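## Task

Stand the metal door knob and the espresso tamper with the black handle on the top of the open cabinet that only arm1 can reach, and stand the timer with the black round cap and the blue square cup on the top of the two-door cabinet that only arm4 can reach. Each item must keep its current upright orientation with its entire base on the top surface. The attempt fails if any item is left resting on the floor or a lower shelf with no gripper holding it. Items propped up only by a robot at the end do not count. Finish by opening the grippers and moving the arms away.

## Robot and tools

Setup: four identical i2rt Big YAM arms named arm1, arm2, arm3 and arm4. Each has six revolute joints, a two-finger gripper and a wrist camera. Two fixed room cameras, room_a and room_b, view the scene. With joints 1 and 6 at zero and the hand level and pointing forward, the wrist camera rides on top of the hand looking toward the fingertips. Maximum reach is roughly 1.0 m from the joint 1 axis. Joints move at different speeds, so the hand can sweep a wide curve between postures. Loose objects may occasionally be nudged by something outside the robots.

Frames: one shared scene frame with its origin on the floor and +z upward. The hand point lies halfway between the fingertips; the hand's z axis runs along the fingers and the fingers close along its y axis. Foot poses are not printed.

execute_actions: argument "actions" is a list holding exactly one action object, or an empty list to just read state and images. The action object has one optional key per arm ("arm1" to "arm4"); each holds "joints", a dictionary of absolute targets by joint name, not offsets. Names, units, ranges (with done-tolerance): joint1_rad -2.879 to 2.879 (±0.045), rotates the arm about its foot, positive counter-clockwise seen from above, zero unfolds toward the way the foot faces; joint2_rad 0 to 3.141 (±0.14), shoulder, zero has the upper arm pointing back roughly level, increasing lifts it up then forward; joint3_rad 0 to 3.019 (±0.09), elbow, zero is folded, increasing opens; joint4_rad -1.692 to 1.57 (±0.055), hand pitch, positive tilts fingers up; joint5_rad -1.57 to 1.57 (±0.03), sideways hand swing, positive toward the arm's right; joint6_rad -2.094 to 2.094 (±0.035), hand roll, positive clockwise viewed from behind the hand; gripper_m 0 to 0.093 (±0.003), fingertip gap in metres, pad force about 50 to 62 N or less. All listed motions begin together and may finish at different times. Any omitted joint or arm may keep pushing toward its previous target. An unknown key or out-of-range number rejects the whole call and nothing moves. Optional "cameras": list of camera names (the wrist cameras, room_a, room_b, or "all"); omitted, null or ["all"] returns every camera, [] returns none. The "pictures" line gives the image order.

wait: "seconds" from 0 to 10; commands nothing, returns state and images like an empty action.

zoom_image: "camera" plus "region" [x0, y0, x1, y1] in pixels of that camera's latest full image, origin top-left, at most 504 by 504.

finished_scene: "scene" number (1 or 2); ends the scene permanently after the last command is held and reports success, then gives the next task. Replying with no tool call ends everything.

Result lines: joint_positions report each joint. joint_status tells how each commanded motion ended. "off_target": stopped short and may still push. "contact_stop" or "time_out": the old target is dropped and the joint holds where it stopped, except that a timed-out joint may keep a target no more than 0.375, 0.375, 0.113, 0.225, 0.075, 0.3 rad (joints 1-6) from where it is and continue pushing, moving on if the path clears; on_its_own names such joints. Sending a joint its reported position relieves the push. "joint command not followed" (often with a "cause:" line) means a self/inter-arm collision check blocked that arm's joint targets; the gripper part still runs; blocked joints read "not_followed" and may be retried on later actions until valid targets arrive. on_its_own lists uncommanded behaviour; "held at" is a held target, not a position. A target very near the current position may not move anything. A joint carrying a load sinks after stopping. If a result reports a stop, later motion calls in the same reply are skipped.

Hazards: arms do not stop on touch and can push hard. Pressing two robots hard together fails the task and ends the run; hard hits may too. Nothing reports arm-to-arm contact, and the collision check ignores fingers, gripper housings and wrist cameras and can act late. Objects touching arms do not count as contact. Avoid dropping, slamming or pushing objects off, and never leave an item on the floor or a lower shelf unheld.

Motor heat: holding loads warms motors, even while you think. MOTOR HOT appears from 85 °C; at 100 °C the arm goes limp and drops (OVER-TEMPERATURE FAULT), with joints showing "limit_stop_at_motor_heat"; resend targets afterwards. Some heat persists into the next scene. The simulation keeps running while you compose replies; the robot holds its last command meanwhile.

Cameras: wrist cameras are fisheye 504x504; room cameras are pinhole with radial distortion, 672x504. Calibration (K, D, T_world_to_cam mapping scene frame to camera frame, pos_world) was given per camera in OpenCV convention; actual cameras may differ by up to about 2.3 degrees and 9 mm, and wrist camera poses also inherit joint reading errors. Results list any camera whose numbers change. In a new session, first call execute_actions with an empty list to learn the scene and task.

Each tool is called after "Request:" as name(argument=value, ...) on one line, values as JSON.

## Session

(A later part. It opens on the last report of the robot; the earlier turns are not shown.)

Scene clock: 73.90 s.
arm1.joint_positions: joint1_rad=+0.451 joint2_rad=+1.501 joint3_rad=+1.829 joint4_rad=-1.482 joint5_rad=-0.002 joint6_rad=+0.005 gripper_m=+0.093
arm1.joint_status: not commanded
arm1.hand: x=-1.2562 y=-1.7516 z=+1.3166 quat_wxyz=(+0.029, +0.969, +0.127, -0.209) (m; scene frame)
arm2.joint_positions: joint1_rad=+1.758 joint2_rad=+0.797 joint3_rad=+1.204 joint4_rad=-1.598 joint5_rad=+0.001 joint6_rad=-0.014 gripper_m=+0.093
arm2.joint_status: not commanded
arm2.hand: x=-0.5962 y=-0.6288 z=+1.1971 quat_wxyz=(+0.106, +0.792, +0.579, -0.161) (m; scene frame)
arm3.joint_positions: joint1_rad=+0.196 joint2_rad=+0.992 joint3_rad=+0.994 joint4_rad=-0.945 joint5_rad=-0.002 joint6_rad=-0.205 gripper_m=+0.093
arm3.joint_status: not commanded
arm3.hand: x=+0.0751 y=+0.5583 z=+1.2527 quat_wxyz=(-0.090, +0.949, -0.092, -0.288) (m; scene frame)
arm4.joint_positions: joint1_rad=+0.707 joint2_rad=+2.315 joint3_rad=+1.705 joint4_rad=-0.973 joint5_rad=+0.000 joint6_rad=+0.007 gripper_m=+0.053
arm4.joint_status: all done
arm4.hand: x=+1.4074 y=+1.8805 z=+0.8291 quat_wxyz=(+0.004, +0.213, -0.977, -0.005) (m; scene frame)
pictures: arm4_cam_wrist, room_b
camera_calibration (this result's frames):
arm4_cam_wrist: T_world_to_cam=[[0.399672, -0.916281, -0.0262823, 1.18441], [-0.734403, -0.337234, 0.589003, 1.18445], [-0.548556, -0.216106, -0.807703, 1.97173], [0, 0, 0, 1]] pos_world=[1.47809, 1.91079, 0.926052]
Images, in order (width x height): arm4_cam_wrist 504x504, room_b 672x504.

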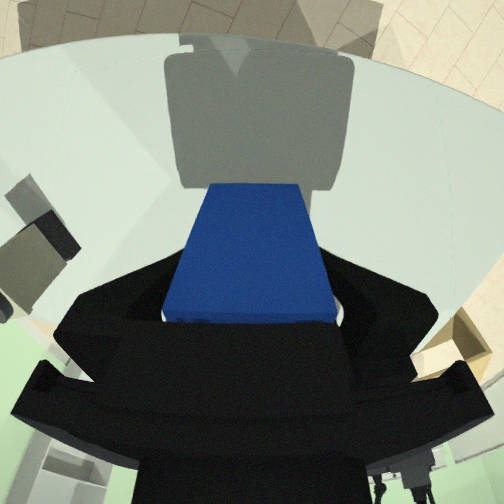

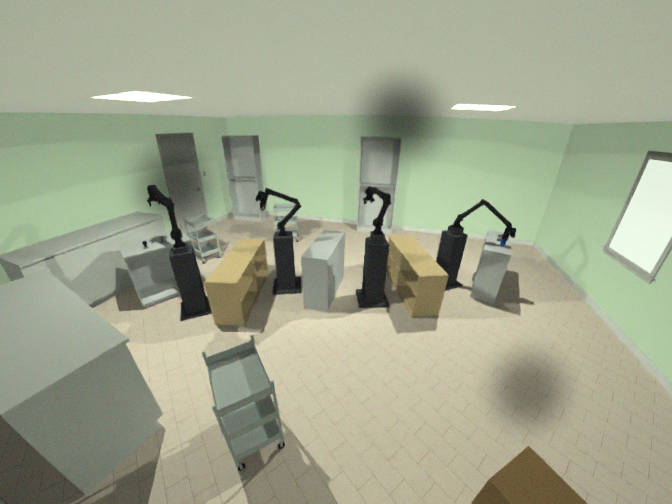

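Request:
execute_actions(actions=[{"arm4":{"joints":{"joint2_rad":2.35,"joint4_rad":-0.93}}}], cameras=["arm4_cam_wrist"])

Scene clock: 74.63 s.
arm1.joint_positions: joint1_rad=+0.451 joint2_rad=+1.501 joint3_rad=+1.829 joint4_rad=-1.482 joint5_rad=-0.002 joint6_rad=+0.005 gripper_m=+0.093
arm1.joint_status: not commanded
arm1.hand: x=-1.2562 y=-1.7516 z=+1.3166 quat_wxyz=(+0.029, +0.969, +0.127, -0.209) (m; scene frame)
arm2.joint_positions: joint1_rad=+1.758 joint2_rad=+0.797 joint3_rad=+1.204 joint4_rad=-1.598 joint5_rad=+0.001 joint6_rad=-0.014 gripper_m=+0.093
arm2.joint_status: not commanded
arm2.hand: x=-0.5962 y=-0.6288 z=+1.1971 quat_wxyz=(+0.106, +0.792, +0.579, -0.161) (m; scene frame)
arm3.joint_positions: joint1_rad=+0.196 joint2_rad=+0.992 joint3_rad=+0.994 joint4_rad=-0.945 joint5_rad=-0.002 joint6_rad=-0.205 gripper_m=+0.093
arm3.joint_status: not commanded
arm3.hand: x=+0.0751 y=+0.5583 z=+1.2527 quat_wxyz=(-0.090, +0.949, -0.092, -0.288) (m; scene frame)
arm4.joint_positions: joint1_rad=+0.707 joint2_rad=+2.344 joint3_rad=+1.705 joint4_rad=-0.942 joint5_rad=+0.001 joint6_rad=+0.007 gripper_m=+0.053
arm4.joint_status: all done
arm4.hand: x=+1.4081 y=+1.8810 z=+0.8113 quat_wxyz=(+0.003, +0.213, -0.977, -0.005) (m; scene frame)
pictures: arm4_cam_wrist
camera_calibration (this result's frames):
arm4_cam_wrist: T_world_to_cam=[[0.399701, -0.916278, -0.0259514, 1.18381], [-0.735522, -0.33749, 0.587459, 1.19893], [-0.547034, -0.21572, -0.808838, 1.95584], [0, 0, 0, 1]] pos_world=[1.47858, 1.91124, 0.908352]
Images, in order (width x height): arm4_cam_wrist 504x504.

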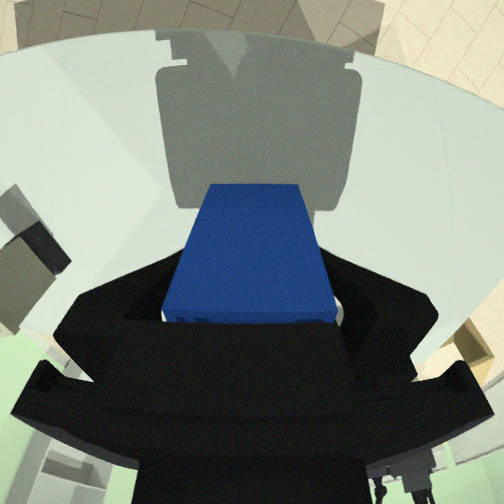

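Request:
execute_actions(actions=[{"arm4":{"joints":{"gripper_m":0.093}}}], cameras=["arm4_cam_wrist"])

Request:
execute_actions(actions=[{"arm4":{"joints":{"joint2_rad":1.75,"joint4_rad":-1.5}}}], cameras=["arm4_cam_wrist","arm1_cam_wrist"])

Scene clock: 75.43 s.
arm1.joint_positions: joint1_rad=+0.451 joint2_rad=+1.501 joint3_rad=+1.829 joint4_rad=-1.482 joint5_rad=-0.002 joint6_rad=+0.005 gripper_m=+0.093
arm1.joint_status: not commanded
arm1.hand: x=-1.2562 y=-1.7516 z=+1.3166 quat_wxyz=(+0.029, +0.969, +0.127, -0.209) (m; scene frame)
arm2.joint_positions: joint1_rad=+1.758 joint2_rad=+0.797 joint3_rad=+1.204 joint4_rad=-1.598 joint5_rad=+0.001 joint6_rad=-0.014 gripper_m=+0.093
arm2.joint_status: not commanded
arm2.hand: x=-0.5962 y=-0.6288 z=+1.1971 quat_wxyz=(+0.106, +0.792, +0.579, -0.161) (m; scene frame)
arm3.joint_positions: joint1_rad=+0.196 joint2_rad=+0.992 joint3_rad=+0.994 joint4_rad=-0.945 joint5_rad=-0.002 joint6_rad=-0.205 gripper_m=+0.093
arm3.joint_status: not commanded
arm3.hand: x=+0.0751 y=+0.5583 z=+1.2527 quat_wxyz=(-0.090, +0.949, -0.092, -0.288) (m; scene frame)
arm4.joint_positions: joint1_rad=+0.707 joint2_rad=+2.346 joint3_rad=+1.705 joint4_rad=-0.942 joint5_rad=+0.001 joint6_rad=+0.007 gripper_m=+0.093
arm4.joint_status: all done
arm4.hand: x=+1.4076 y=+1.8808 z=+0.8098 quat_wxyz=(+0.004, +0.213, -0.977, -0.005) (m; scene frame)
pictures: arm4_cam_wrist
camera_calibration (this result's frames):
arm4_cam_wrist: T_world_to_cam=[[0.399674, -0.916292, -0.025891, 1.18379], [-0.734293, -0.33694, 0.589309, 1.19505], [-0.548703, -0.21652, -0.807493, 1.95712], [0, 0, 0, 1]] pos_world=[1.47826, 1.91111, 0.90676]
Images, in order (width x height): arm4_cam_wrist 504x504.

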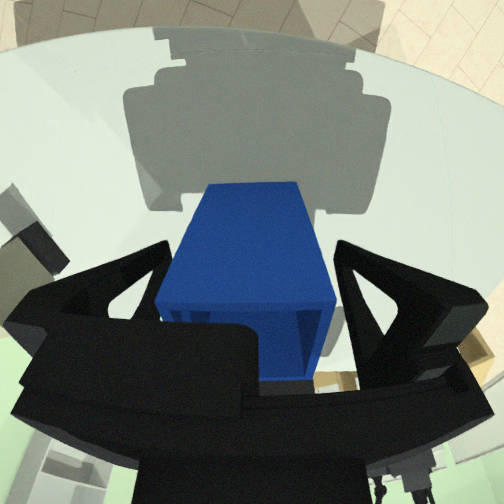

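Scene clock: 77.13 s.
arm1.joint_positions: joint1_rad=+0.451 joint2_rad=+1.501 joint3_rad=+1.829 joint4_rad=-1.482 joint5_rad=-0.002 joint6_rad=+0.005 gripper_m=+0.093
arm1.joint_status: not commanded
arm1.hand: x=-1.2562 y=-1.7516 z=+1.3166 quat_wxyz=(+0.029, +0.969, +0.127, -0.209) (m; scene frame)
arm2.joint_positions: joint1_rad=+1.758 joint2_rad=+0.797 joint3_rad=+1.204 joint4_rad=-1.598 joint5_rad=+0.001 joint6_rad=-0.014 gripper_m=+0.093
arm2.joint_status: not commanded
arm2.hand: x=-0.5962 y=-0.6288 z=+1.1971 quat_wxyz=(+0.106, +0.792, +0.579, -0.161) (m; scene frame)
arm3.joint_positions: joint1_rad=+0.196 joint2_rad=+0.992 joint3_rad=+0.994 joint4_rad=-0.945 joint5_rad=-0.002 joint6_rad=-0.205 gripper_m=+0.093
arm3.joint_status: not commanded
arm3.hand: x=+0.0751 y=+0.5583 z=+1.2527 quat_wxyz=(-0.090, +0.949, -0.092, -0.288) (m; scene frame)
arm4.joint_positions: joint1_rad=+0.707 joint2_rad=+1.768 joint3_rad=+1.713 joint4_rad=-1.489 joint5_rad=+0.001 joint6_rad=+0.007 gripper_m=+0.093
arm4.joint_status: all done
arm4.hand: x=+1.3275 y=+1.8386 z=+1.1518 quat_wxyz=(-0.015, +0.213, -0.977, -0.009) (m; scene frame)
pictures: arm1_cam_wrist, arm4_cam_wrist
camera_calibration (this result's frames):
arm1_cam_wrist: T_world_to_cam=[[-0.258539, 0.96598, 0.00633208, 1.35807], [0.948155, 0.252503, 0.192989, 1.39026], [0.184825, 0.0558989, -0.98118, 1.74815], [0, 0, 0, 1]] pos_world=[-1.29017, -1.76063, 1.43834]
arm4_cam_wrist: T_world_to_cam=[[0.400162, -0.916049, -0.0269079, 1.1861], [-0.754666, -0.346038, 0.557438, 1.001], [-0.519952, -0.202759, -0.829782, 2.14244], [0, 0, 0, 1]] pos_world=[1.39476, 1.86731, 1.25168]
Images, in order (width x height): arm1_cam_wrist 504x504, arm4_cam_wrist 504x504.

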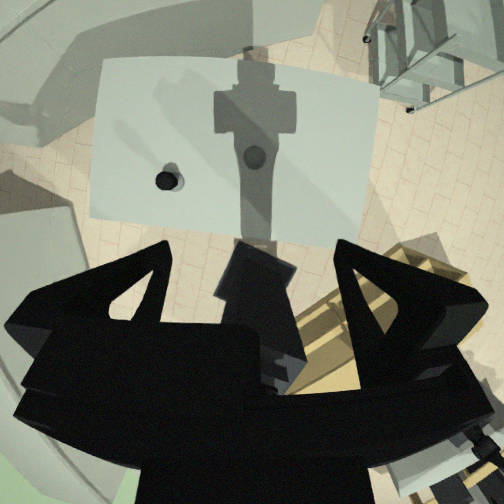

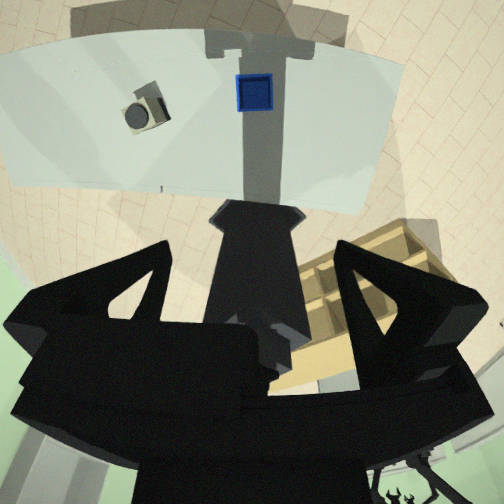

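Request:
finished_scene(scene=2)

The scene is finished: the task was done.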